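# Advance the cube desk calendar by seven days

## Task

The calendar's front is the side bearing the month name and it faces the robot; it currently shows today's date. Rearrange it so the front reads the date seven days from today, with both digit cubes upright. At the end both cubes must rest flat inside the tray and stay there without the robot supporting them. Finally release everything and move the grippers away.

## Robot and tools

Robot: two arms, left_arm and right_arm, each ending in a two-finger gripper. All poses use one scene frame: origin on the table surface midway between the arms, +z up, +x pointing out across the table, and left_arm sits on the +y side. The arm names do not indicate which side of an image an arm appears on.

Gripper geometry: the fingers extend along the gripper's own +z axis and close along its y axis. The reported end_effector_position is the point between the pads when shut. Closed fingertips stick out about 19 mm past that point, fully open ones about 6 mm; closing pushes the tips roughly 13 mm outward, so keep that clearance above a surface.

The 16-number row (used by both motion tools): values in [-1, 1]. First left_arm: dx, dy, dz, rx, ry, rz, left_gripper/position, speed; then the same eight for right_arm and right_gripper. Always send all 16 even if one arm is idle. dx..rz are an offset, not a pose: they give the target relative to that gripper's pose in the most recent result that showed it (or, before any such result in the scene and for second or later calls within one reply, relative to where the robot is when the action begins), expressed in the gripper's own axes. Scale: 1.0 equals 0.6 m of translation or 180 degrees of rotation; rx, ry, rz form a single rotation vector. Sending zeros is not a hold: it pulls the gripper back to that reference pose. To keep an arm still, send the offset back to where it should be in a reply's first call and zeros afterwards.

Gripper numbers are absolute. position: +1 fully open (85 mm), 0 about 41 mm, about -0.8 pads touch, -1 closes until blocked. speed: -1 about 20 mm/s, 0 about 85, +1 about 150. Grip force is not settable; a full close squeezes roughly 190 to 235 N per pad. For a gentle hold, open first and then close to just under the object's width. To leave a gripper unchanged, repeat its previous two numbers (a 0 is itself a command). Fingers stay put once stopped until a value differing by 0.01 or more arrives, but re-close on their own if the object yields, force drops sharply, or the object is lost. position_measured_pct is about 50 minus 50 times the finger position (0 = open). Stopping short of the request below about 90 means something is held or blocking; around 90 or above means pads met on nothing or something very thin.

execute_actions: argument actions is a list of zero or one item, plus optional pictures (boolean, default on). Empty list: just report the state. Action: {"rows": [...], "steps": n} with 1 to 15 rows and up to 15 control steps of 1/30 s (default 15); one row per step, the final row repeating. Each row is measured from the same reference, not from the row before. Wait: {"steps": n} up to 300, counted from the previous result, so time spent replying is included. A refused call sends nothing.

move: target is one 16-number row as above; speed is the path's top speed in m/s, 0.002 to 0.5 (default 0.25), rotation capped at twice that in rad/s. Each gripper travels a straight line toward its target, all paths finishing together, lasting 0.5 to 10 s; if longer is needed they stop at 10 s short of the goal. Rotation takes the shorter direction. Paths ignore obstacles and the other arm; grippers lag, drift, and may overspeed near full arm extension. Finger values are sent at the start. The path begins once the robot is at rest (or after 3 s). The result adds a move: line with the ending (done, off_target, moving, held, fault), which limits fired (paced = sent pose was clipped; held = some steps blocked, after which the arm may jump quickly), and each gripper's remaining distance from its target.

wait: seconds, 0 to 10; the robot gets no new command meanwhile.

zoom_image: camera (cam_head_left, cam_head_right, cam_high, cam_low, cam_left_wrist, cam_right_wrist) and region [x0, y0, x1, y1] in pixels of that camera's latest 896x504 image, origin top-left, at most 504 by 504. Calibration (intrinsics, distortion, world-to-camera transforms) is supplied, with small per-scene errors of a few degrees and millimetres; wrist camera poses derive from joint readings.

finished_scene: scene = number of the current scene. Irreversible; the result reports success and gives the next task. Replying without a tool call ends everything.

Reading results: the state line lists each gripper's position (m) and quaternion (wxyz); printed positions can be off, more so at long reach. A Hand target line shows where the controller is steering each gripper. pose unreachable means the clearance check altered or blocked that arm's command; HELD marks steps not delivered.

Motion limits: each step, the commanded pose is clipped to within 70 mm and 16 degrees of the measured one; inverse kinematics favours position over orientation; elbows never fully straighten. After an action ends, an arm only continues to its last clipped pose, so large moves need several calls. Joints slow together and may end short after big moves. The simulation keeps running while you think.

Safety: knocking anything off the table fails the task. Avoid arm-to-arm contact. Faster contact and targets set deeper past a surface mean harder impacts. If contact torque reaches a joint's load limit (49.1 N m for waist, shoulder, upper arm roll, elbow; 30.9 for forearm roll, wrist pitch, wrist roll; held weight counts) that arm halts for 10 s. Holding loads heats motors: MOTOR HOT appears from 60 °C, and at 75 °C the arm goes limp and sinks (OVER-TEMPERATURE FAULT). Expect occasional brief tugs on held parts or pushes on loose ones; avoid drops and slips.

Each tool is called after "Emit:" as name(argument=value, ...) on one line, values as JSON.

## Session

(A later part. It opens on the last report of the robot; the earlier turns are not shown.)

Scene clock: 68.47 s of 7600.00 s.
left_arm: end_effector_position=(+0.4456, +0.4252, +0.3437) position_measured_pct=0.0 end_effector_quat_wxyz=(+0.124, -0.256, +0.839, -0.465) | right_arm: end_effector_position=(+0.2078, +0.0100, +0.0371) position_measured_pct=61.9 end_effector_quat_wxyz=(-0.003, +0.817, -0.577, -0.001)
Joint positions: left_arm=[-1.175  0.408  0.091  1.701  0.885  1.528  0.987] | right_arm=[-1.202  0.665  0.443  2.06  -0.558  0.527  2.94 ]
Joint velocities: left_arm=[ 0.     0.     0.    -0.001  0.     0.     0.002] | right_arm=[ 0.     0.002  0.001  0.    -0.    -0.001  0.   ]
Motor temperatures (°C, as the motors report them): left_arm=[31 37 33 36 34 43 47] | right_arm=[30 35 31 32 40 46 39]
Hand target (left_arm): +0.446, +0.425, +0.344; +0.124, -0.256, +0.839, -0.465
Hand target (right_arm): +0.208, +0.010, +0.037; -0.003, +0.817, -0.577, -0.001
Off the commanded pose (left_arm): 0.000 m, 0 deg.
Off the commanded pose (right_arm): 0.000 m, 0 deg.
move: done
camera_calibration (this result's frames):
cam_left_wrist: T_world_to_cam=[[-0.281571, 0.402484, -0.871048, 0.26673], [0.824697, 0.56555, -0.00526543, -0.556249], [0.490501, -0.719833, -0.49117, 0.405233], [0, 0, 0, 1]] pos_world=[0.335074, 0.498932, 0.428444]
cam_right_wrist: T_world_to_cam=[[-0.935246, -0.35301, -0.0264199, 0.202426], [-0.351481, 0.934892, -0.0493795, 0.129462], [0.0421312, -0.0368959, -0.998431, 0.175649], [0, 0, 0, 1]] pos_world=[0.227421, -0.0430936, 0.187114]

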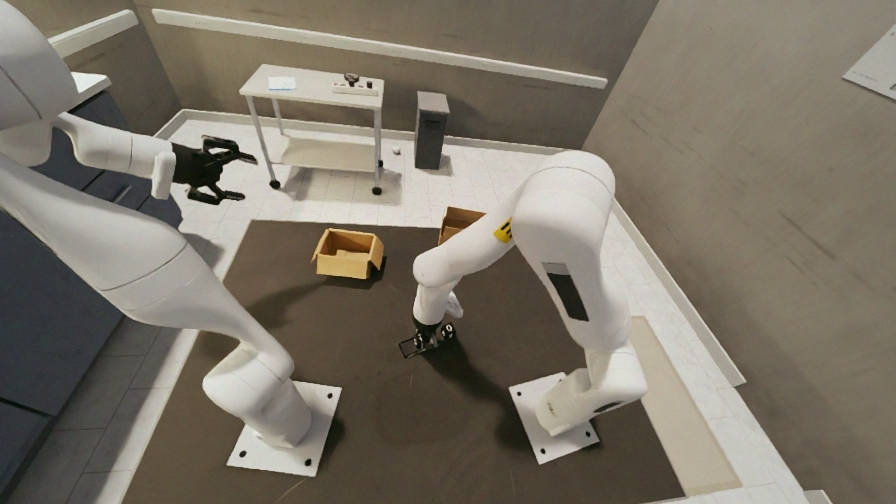

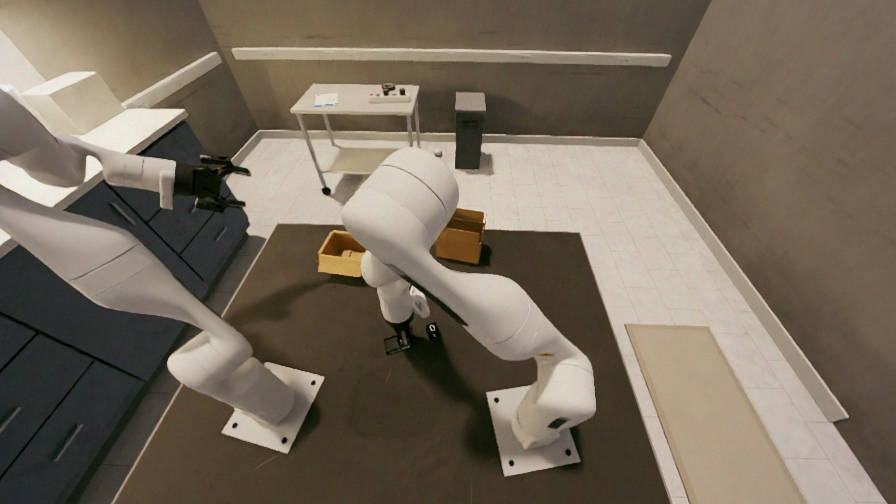

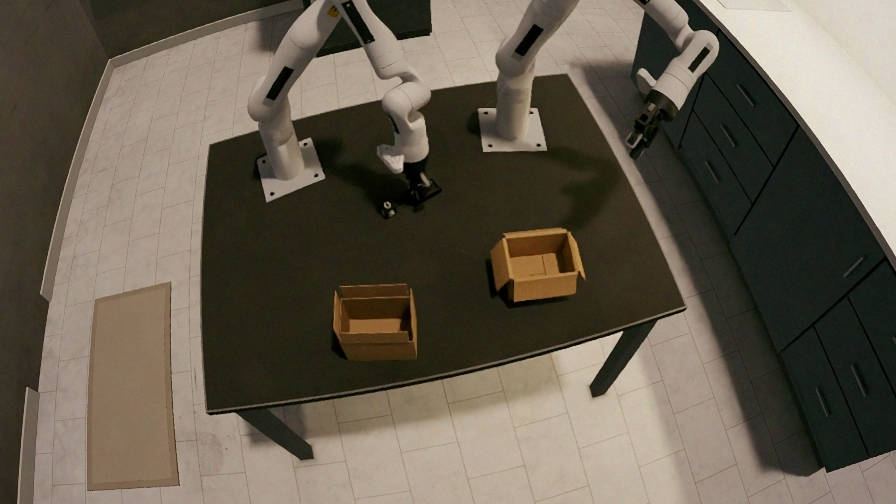

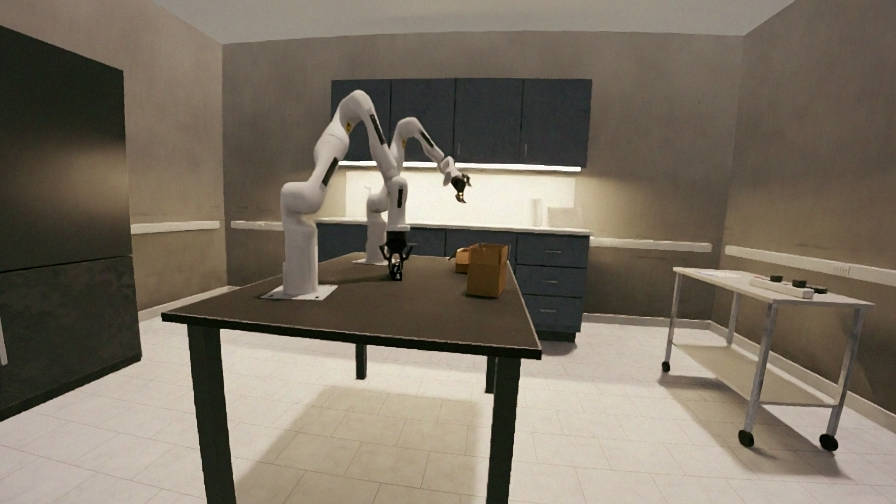

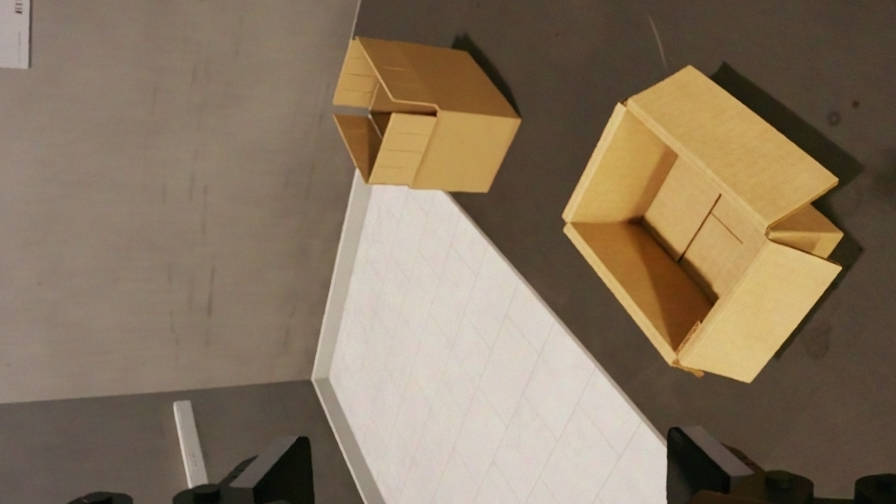

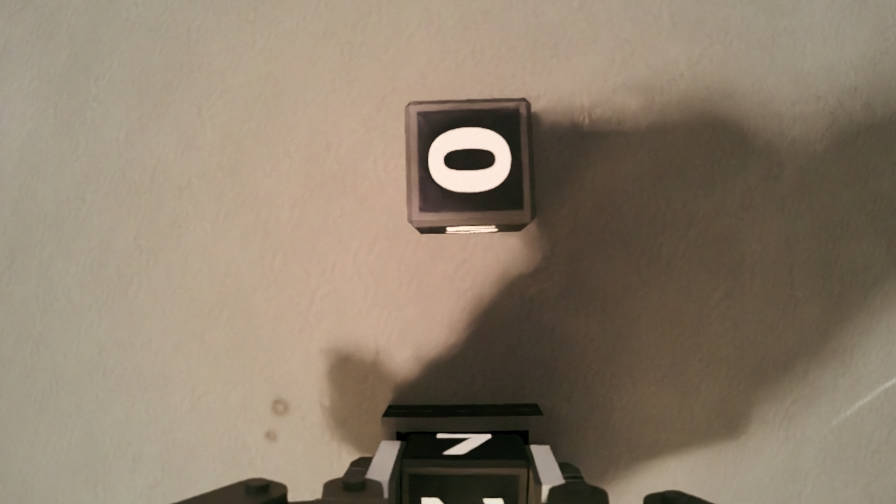

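Emit:
execute_actions(actions=[{"rows":[[0,0,0,0,0,0,1,0,0,0,0,0,0,0,0.4,0.3]],"steps":10}], pictures=false)

Emit:
move(target=[0,0,0,0,0,0,1,0,0,0,-0.05,0,0,0,0.4,0], speed=0.15)

Emit:
move(target=[0,0,0,0,0,0,1,0,0.143,0.002,0,0,0,0,0.4,0], speed=0.25)

Emit:
move(target=[0,0,0,0,0,0,1,0,0,0,0.065,0,0,0,0.4,0], speed=0.1)

Scene clock: 71.60 s of 7600.00 s.
left_arm: end_effector_position=(+0.4456, +0.4252, +0.3437) position_measured_pct=0.0 end_effector_quat_wxyz=(+0.124, -0.256, +0.839, -0.465) | right_arm: end_effector_position=(+0.2078, +0.0100, +0.0371) position_measured_pct=34.9 end_effector_quat_wxyz=(-0.003, +0.817, -0.577, -0.001)
Joint positions: left_arm=[-1.175  0.408  0.091  1.701  0.885  1.528  0.987] | right_arm=[-1.202  0.665  0.443  2.06  -0.558  0.527  2.94 ]
Joint velocities: left_arm=[-0.     0.    -0.    -0.     0.    -0.     0.001] | right_arm=[ 0.002 -0.    -0.    -0.    -0.     0.001 -0.   ]
Motor temperatures (°C, as the motors report them): left_arm=[31 37 33 36 34 43 47] | right_arm=[30 35 31 32 40 46 39]
Hand target (left_arm): +0.446, +0.425, +0.344; +0.124, -0.256, +0.839, -0.465
Hand target (right_arm): +0.208, +0.010, +0.037; -0.003, +0.817, -0.577, -0.001
Off the commanded pose (left_arm): 0.000 m, 0 deg.
Off the commanded pose (right_arm): 0.000 m, 0 deg.
Steps of this call (steps 1 to 84: nothing new was sent; steps 85 to 94: all 10 steps of this action). Readings (end_effector_position | what the end effector reports):
85: left_arm (+0.4456, +0.4252, +0.3437) | right_arm (+0.2079, +0.0100, +0.0370) | left_arm position_measured_pct=0.0 | right_arm position_measured_pct=61.9
86: left_arm (+0.4456, +0.4252, +0.3437) | right_arm (+0.2078, +0.0100, +0.0371) | left_arm position_measured_pct=0.0 | right_arm position_measured_pct=61.5
88: left_arm (+0.4456, +0.4252, +0.3437) | right_arm (+0.2079, +0.0100, +0.0371) | left_arm position_measured_pct=0.0 | right_arm position_measured_pct=56.0
92: left_arm (+0.4456, +0.4252, +0.3437) | right_arm (+0.2079, +0.0100, +0.0371) | left_arm position_measured_pct=0.0 | right_arm position_measured_pct=42.1
94: the state above

Scene clock: 72.63 s of 7600.00 s.
left_arm: end_effector_position=(+0.4456, +0.4252, +0.3437) position_measured_pct=0.0 end_effector_quat_wxyz=(+0.124, -0.256, +0.839, -0.465) | right_arm: end_effector_position=(+0.2081, +0.0095, +0.0670) position_measured_pct=29.8 end_effector_quat_wxyz=(-0.003, +0.817, -0.577, -0.001)
Joint positions: left_arm=[-1.175  0.408  0.091  1.701  0.885  1.528  0.987] | right_arm=[-1.247  0.603  0.506  2.043 -0.502  0.611  2.893]
Joint velocities: left_arm=[ 0.    -0.    -0.     0.001 -0.001 -0.    -0.001] | right_arm=[-0.005 -0.005 -0.002 -0.     0.001  0.001 -0.001]
Motor temperatures (°C, as the motors report them): left_arm=[31 37 33 36 34 43 47] | right_arm=[30 35 31 32 40 46 39]
Hand target (left_arm): +0.446, +0.425, +0.344; +0.124, -0.256, +0.839, -0.465
Hand target (right_arm): +0.208, +0.010, +0.067; -0.003, +0.817, -0.577, -0.001
Off the commanded pose (left_arm): 0.000 m, 0 deg.
Off the commanded pose (right_arm): 0.000 m, 0 deg.
move: done
camera_calibration (this result's frames):
cam_left_wrist: T_world_to_cam=[[-0.281571, 0.402483, -0.871048, 0.26673], [0.824696, 0.565551, -0.00526481, -0.556252], [0.490503, -0.719833, -0.49117, 0.405231], [0, 0, 0, 1]] pos_world=[0.335075, 0.498933, 0.428443]
cam_right_wrist: T_world_to_cam=[[-0.935534, -0.352254, -0.0263211, 0.203277], [-0.350698, 0.935146, -0.0501284, 0.131421], [0.0422721, -0.0376661, -0.998396, 0.205451], [0, 0, 0, 1]] pos_world=[0.227577, -0.0435542, 0.21706]

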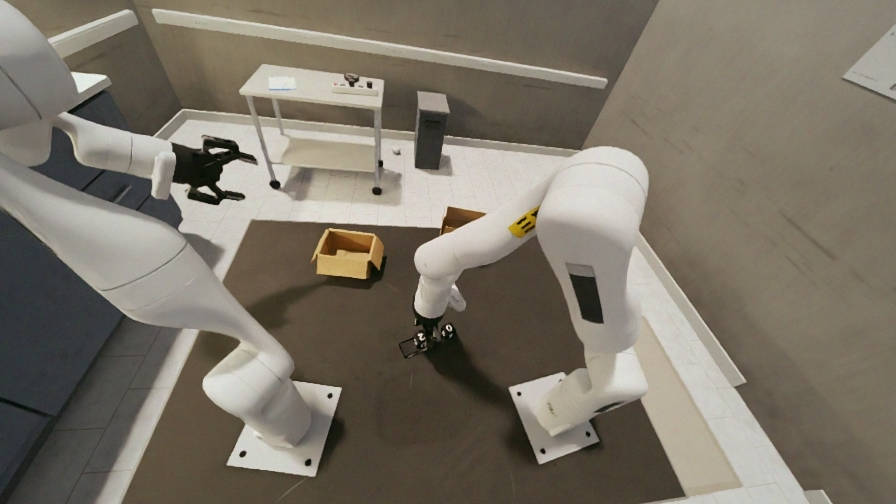

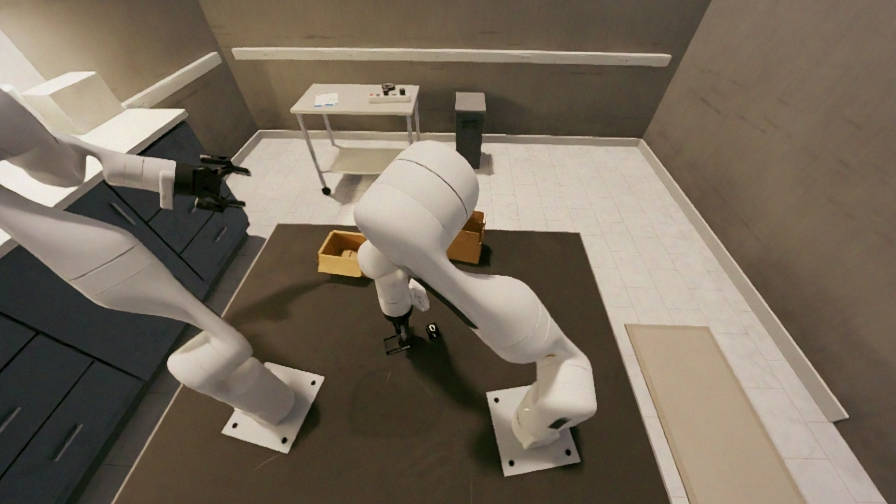

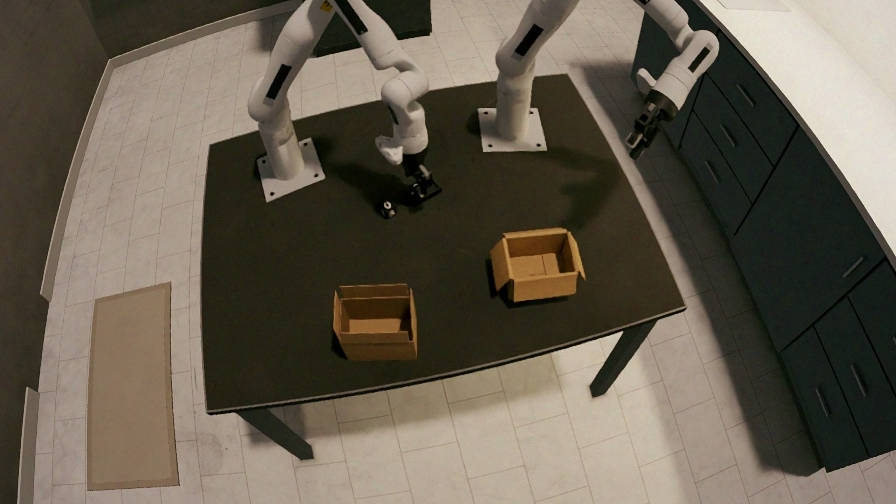

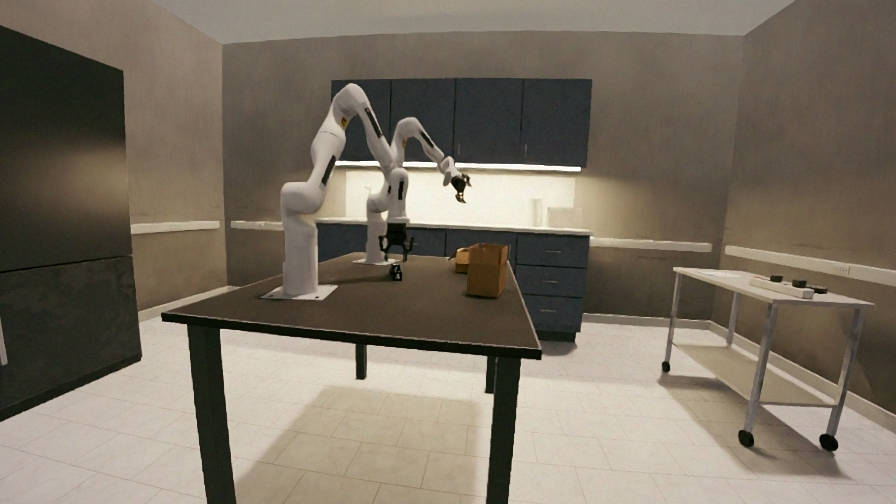

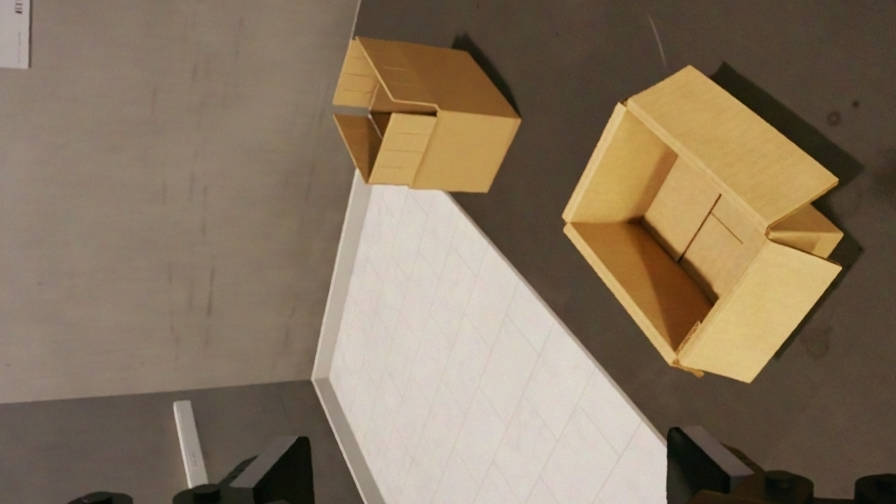

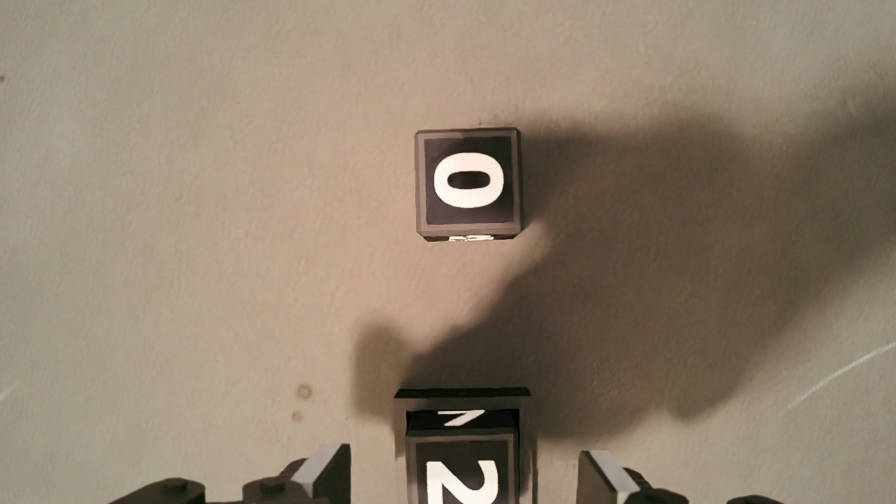

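Scene clock: 73.40 s of 7600.00 s.
left_arm: end_effector_position=(+0.4456, +0.4252, +0.3437) position_measured_pct=0.0 end_effector_quat_wxyz=(+0.124, -0.256, +0.839, -0.465) | right_arm: end_effector_position=(+0.2349, -0.0716, +0.0661) position_measured_pct=29.8 end_effector_quat_wxyz=(-0.002, +0.817, -0.576, -0.001)
Joint positions: left_arm=[-1.175  0.408  0.091  1.701  0.885  1.528  0.987] | right_arm=[-1.06   0.531  0.482  2.197 -0.503  0.515  3.102]
Joint velocities: left_arm=[ 0.001  0.     0.001 -0.001  0.    -0.    -0.001] | right_arm=[ 0.014 -0.005  0.008  0.001 -0.008  0.003  0.009]
Motor temperatures (°C, as the motors report them): left_arm=[31 37 33 36 34 43 47] | right_arm=[30 35 31 32 40 46 39]
Hand target (left_arm): +0.446, +0.425, +0.344; +0.124, -0.256, +0.839, -0.465
Hand target (right_arm): +0.235, -0.072, +0.066; -0.003, +0.817, -0.577, -0.001
Off the commanded pose (left_arm): 0.000 m, 0 deg.
Off the commanded pose (right_arm): 0.001 m, 0 deg.
move: done
camera_calibration (this result's frames):
cam_left_wrist: T_world_to_cam=[[-0.281571, 0.402483, -0.871048, 0.26673], [0.824696, 0.565552, -0.00526432, -0.556253], [0.490504, -0.719832, -0.491169, 0.405231], [0, 0, 0, 1]] pos_world=[0.335076, 0.498934, 0.428443]
cam_right_wrist: T_world_to_cam=[[-0.934894, -0.354019, -0.0253577, 0.199478], [-0.352487, 0.934458, -0.0504118, 0.217032], [0.0415425, -0.0381914, -0.998407, 0.200543], [0, 0, 0, 1]] pos_world=[0.254661, -0.124529, 0.216223]

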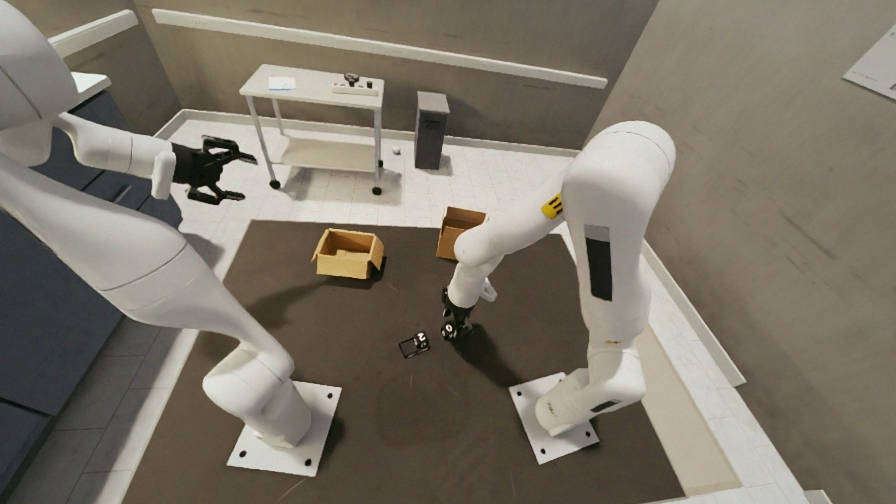

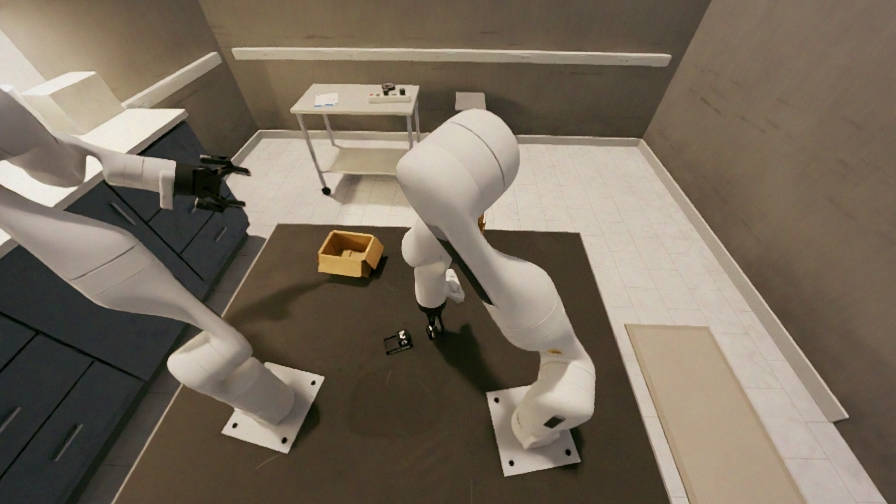

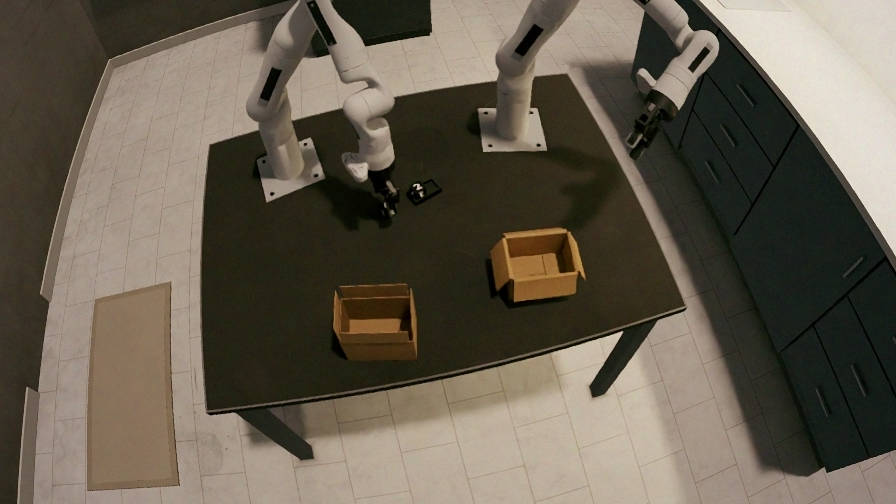

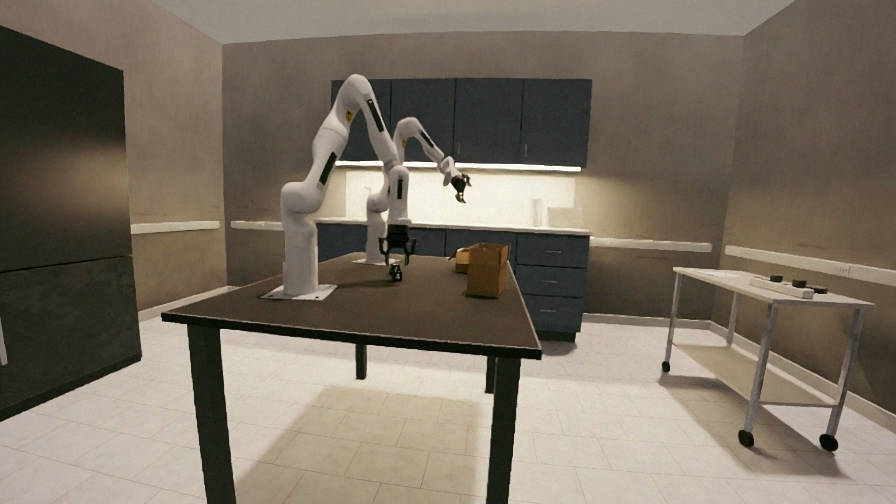

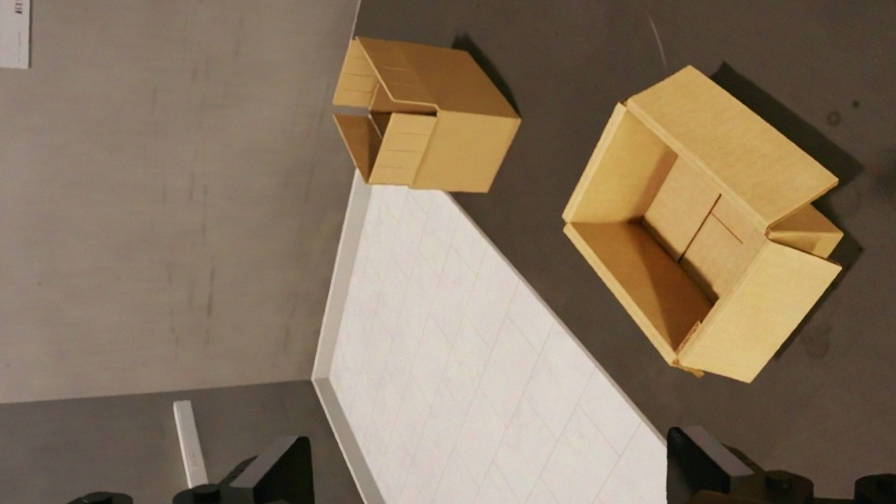

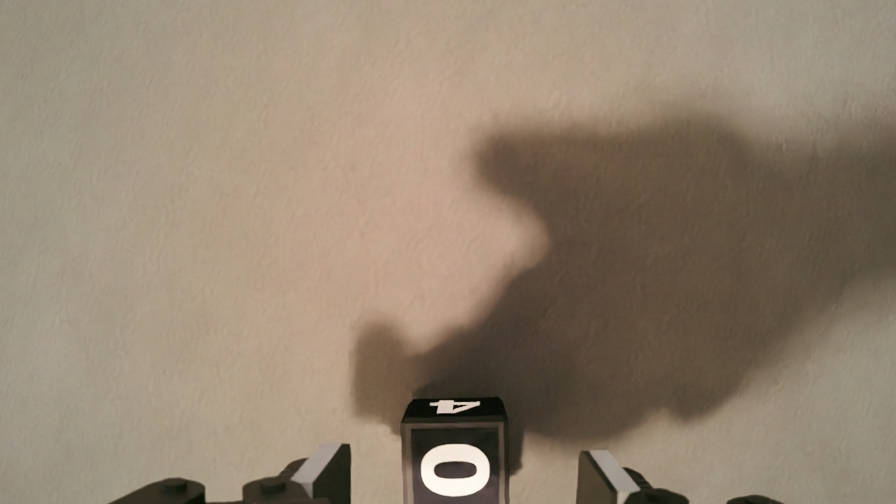

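Scene clock: 74.17 s of 7600.00 s.
left_arm: end_effector_position=(+0.4456, +0.4252, +0.3437) position_measured_pct=0.0 end_effector_quat_wxyz=(+0.124, -0.256, +0.839, -0.465) | right_arm: end_effector_position=(+0.2347, -0.0709, +0.0272) position_measured_pct=29.8 end_effector_quat_wxyz=(-0.003, +0.818, -0.576, -0.001)
Joint positions: left_arm=[-1.175  0.408  0.091  1.701  0.885  1.528  0.987] | right_arm=[-0.974  0.623  0.368  2.22  -0.598  0.387  3.185]
Joint velocities: left_arm=[-0.001 -0.    -0.001 -0.     0.001  0.001 -0.001] | right_arm=[ 0.006  0.006  0.003  0.    -0.002 -0.001  0.002]
Motor temperatures (°C, as the motors report them): left_arm=[31 37 33 36 34 43 47] | right_arm=[30 35 31 32 40 46 39]
Hand target (left_arm): +0.446, +0.425, +0.344; +0.124, -0.256, +0.839, -0.465
Hand target (right_arm): +0.235, -0.071, +0.027; -0.003, +0.817, -0.576, -0.001
Off the commanded pose (left_arm): 0.000 m, 0 deg.
Off the commanded pose (right_arm): 0.001 m, 0 deg.
move: done
camera_calibration (this result's frames):
cam_left_wrist: T_world_to_cam=[[-0.281571, 0.402483, -0.871049, 0.26673], [0.824695, 0.565553, -0.00526395, -0.556254], [0.490505, -0.719832, -0.491169, 0.40523], [0, 0, 0, 1]] pos_world=[0.335076, 0.498934, 0.428443]
cam_right_wrist: T_world_to_cam=[[-0.934505, -0.355026, -0.0256421, 0.198399], [-0.353521, 0.934117, -0.0494922, 0.214493], [0.0415237, -0.0371856, -0.998445, 0.161759], [0, 0, 0, 1]] pos_world=[0.254516, -0.12391, 0.177211]

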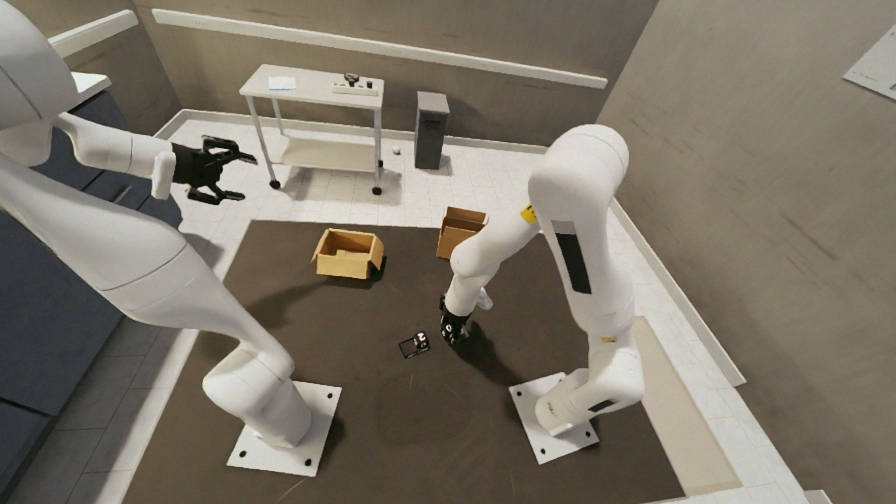

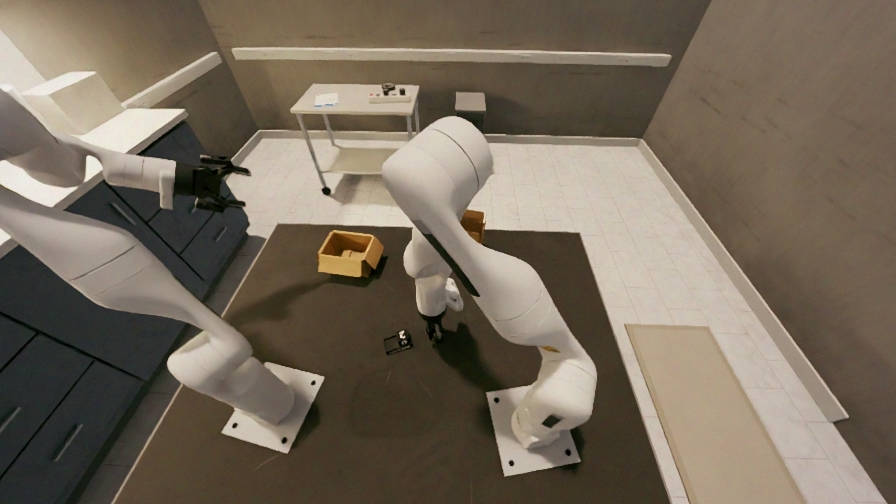

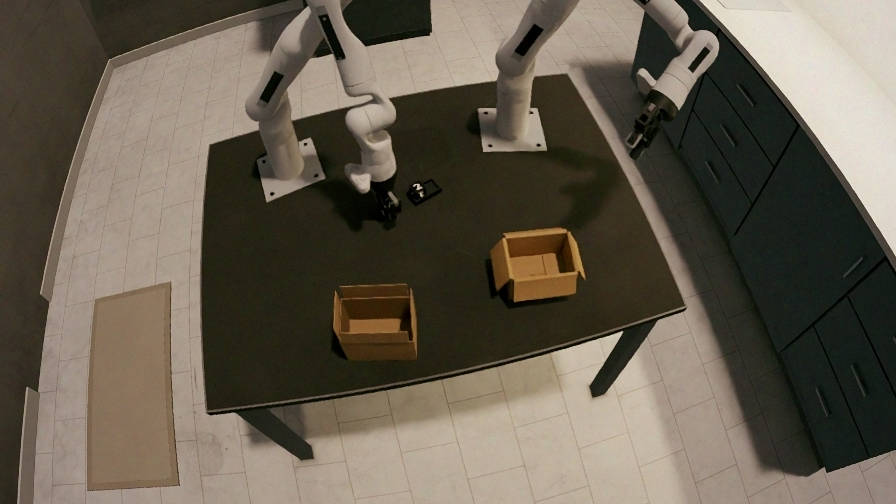

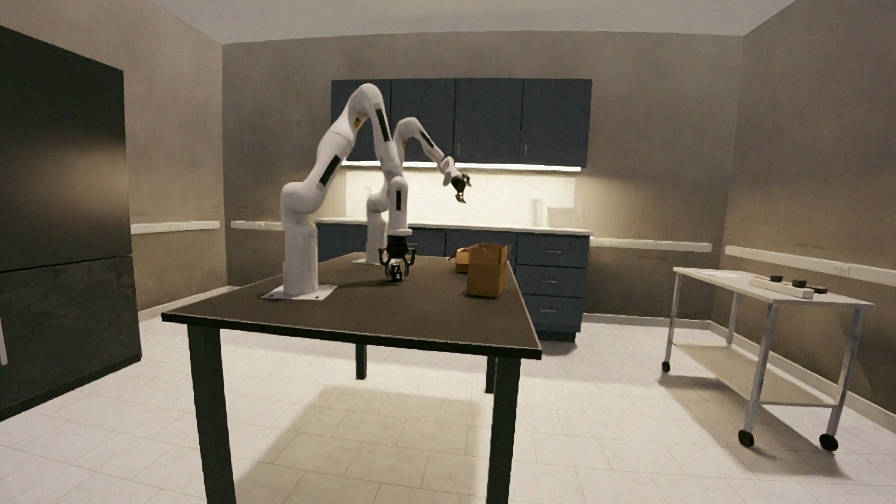

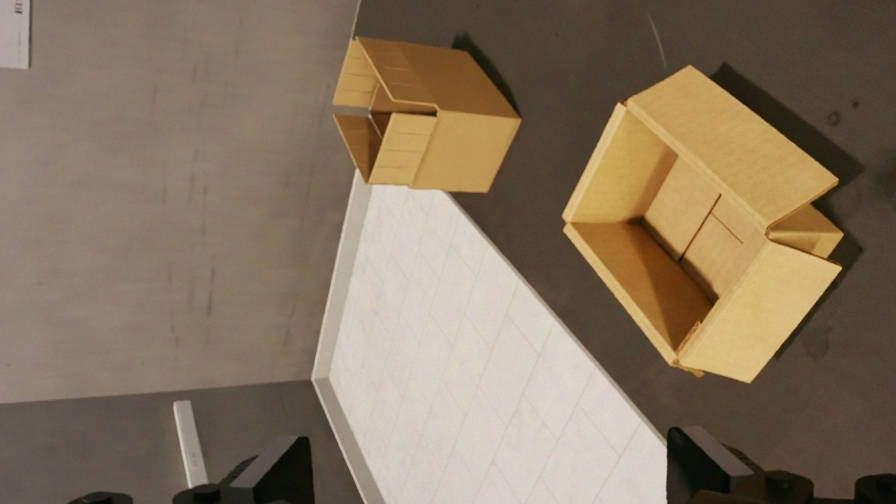

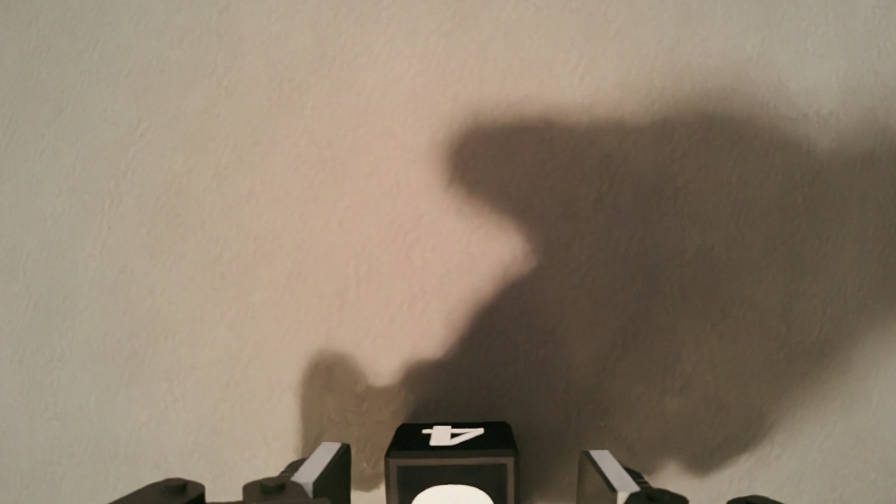

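Emit:
execute_actions(actions=[])

Scene clock: 81.17 s of 7600.00 s.
left_arm: end_effector_position=(+0.4456, +0.4252, +0.3437) position_measured_pct=0.0 end_effector_quat_wxyz=(+0.124, -0.256, +0.839, -0.465) | right_arm: end_effector_position=(+0.2349, -0.0712, +0.0270) position_measured_pct=29.8 end_effector_quat_wxyz=(-0.003, +0.817, -0.576, -0.001)
Joint positions: left_arm=[-1.175  0.408  0.091  1.701  0.885  1.528  0.987] | right_arm=[-0.973  0.624  0.368  2.22  -0.598  0.387  3.185]
Joint velocities: left_arm=[ 0.001 -0.    -0.    -0.001  0.     0.001  0.002] | right_arm=[ 0.    -0.     0.    -0.     0.    -0.001  0.   ]
Motor temperatures (°C, as the motors report them): left_arm=[31 37 33 36 34 43 47] | right_arm=[30 35 31 32 40 46 39]
Hand target (left_arm): +0.446, +0.425, +0.344; +0.124, -0.256, +0.839, -0.465
Hand target (right_arm): +0.235, -0.071, +0.027; -0.003, +0.817, -0.576, -0.001
Off the commanded pose (left_arm): 0.000 m, 0 deg.
Off the commanded pose (right_arm): 0.000 m, 0 deg.
Steps of this call (steps 1 to 90: nothing new was sent; then 4.00 s passed at rest). Readings (end_effector_position | what the end effector reports):
1: left_arm (+0.4456, +0.4252, +0.3437) | right_arm (+0.2348, -0.0710, +0.0271) | left_arm position_measured_pct=0.0 | right_arm position_measured_pct=29.8
2: left_arm (+0.4456, +0.4252, +0.3437) | right_arm (+0.2348, -0.0710, +0.0271) | left_arm position_measured_pct=0.0 | right_arm position_measured_pct=29.8
4: left_arm (+0.4456, +0.4252, +0.3437) | right_arm (+0.2348, -0.0711, +0.0270) | left_arm position_measured_pct=0.0 | right_arm position_measured_pct=29.8
8: left_arm (+0.4456, +0.4252, +0.3437) | right_arm (+0.2349, -0.0712, +0.0270) | left_arm position_measured_pct=0.0 | right_arm position_measured_pct=29.8
90: the state above
camera_calibration (this result's frames):
cam_left_wrist: T_world_to_cam=[[-0.281571, 0.402483, -0.871049, 0.26673], [0.824695, 0.565553, -0.00526396, -0.556254], [0.490505, -0.719832, -0.491169, 0.40523], [0, 0, 0, 1]] pos_world=[0.335076, 0.498934, 0.428443]
cam_right_wrist: T_world_to_cam=[[-0.934819, -0.354229, -0.0252071, 0.19853], [-0.352723, 0.934396, -0.0499121, 0.214699], [0.0412338, -0.0377677, -0.998435, 0.16157], [0, 0, 0, 1]] pos_world=[0.254657, -0.124186, 0.177038]

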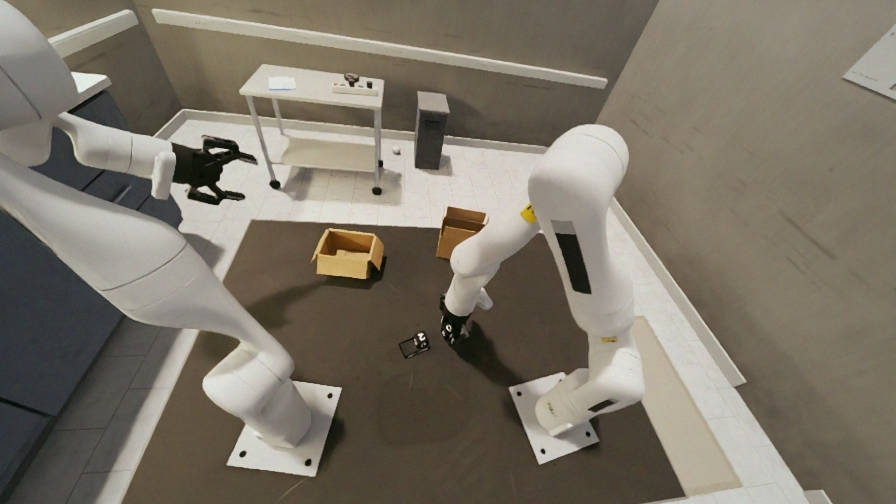

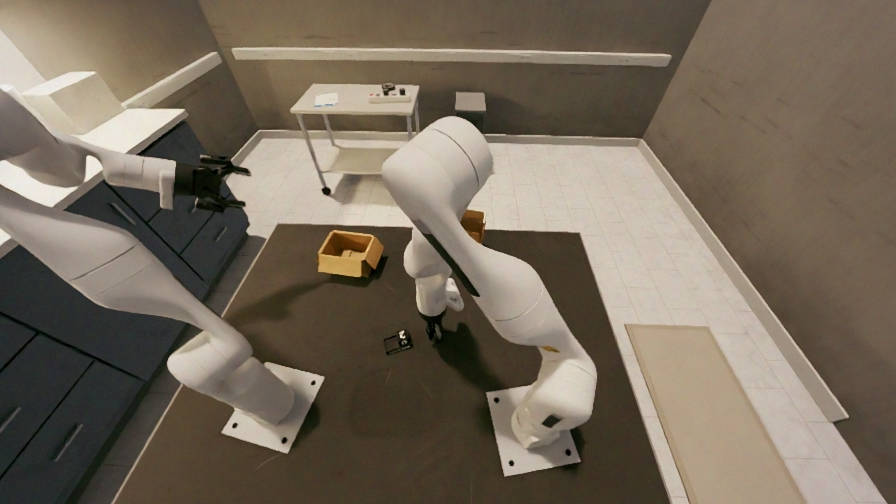

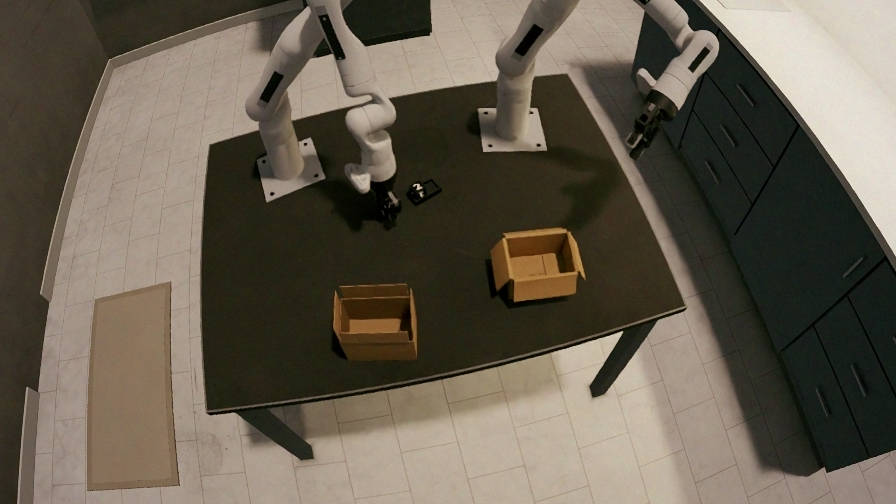

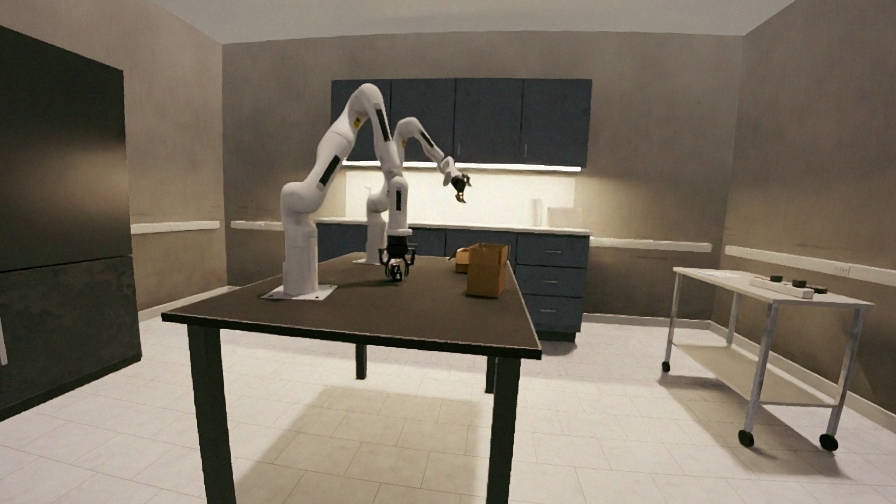

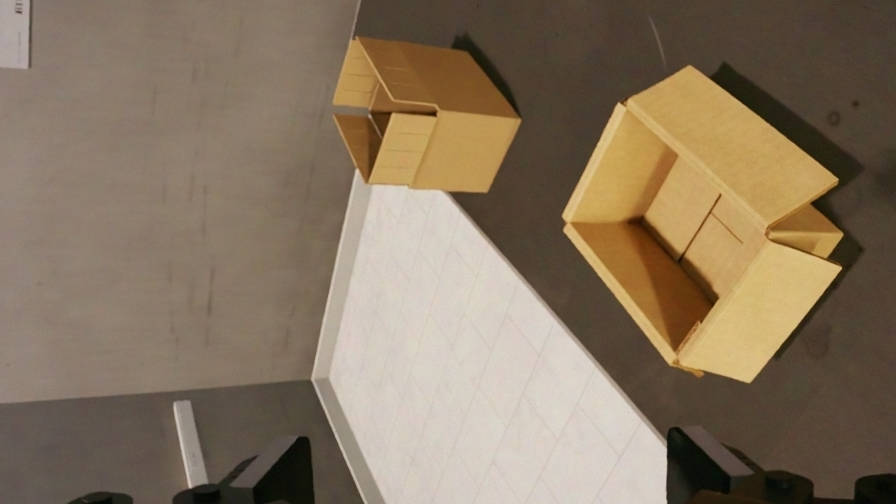

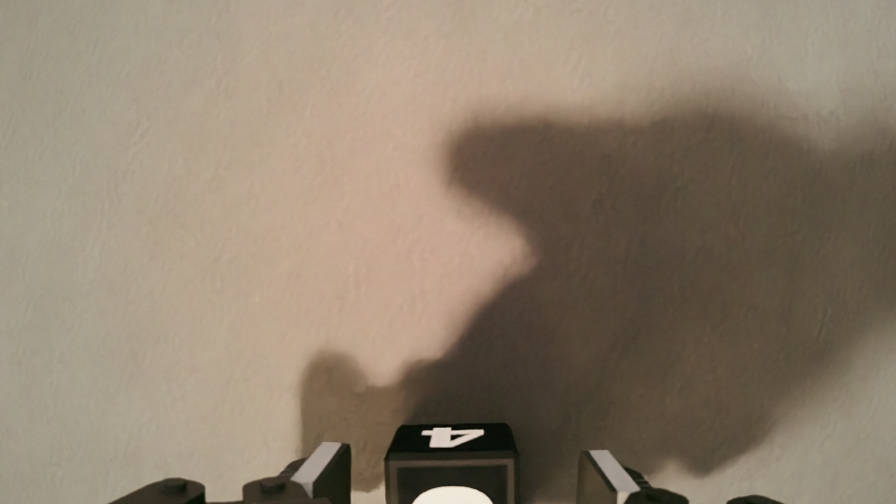

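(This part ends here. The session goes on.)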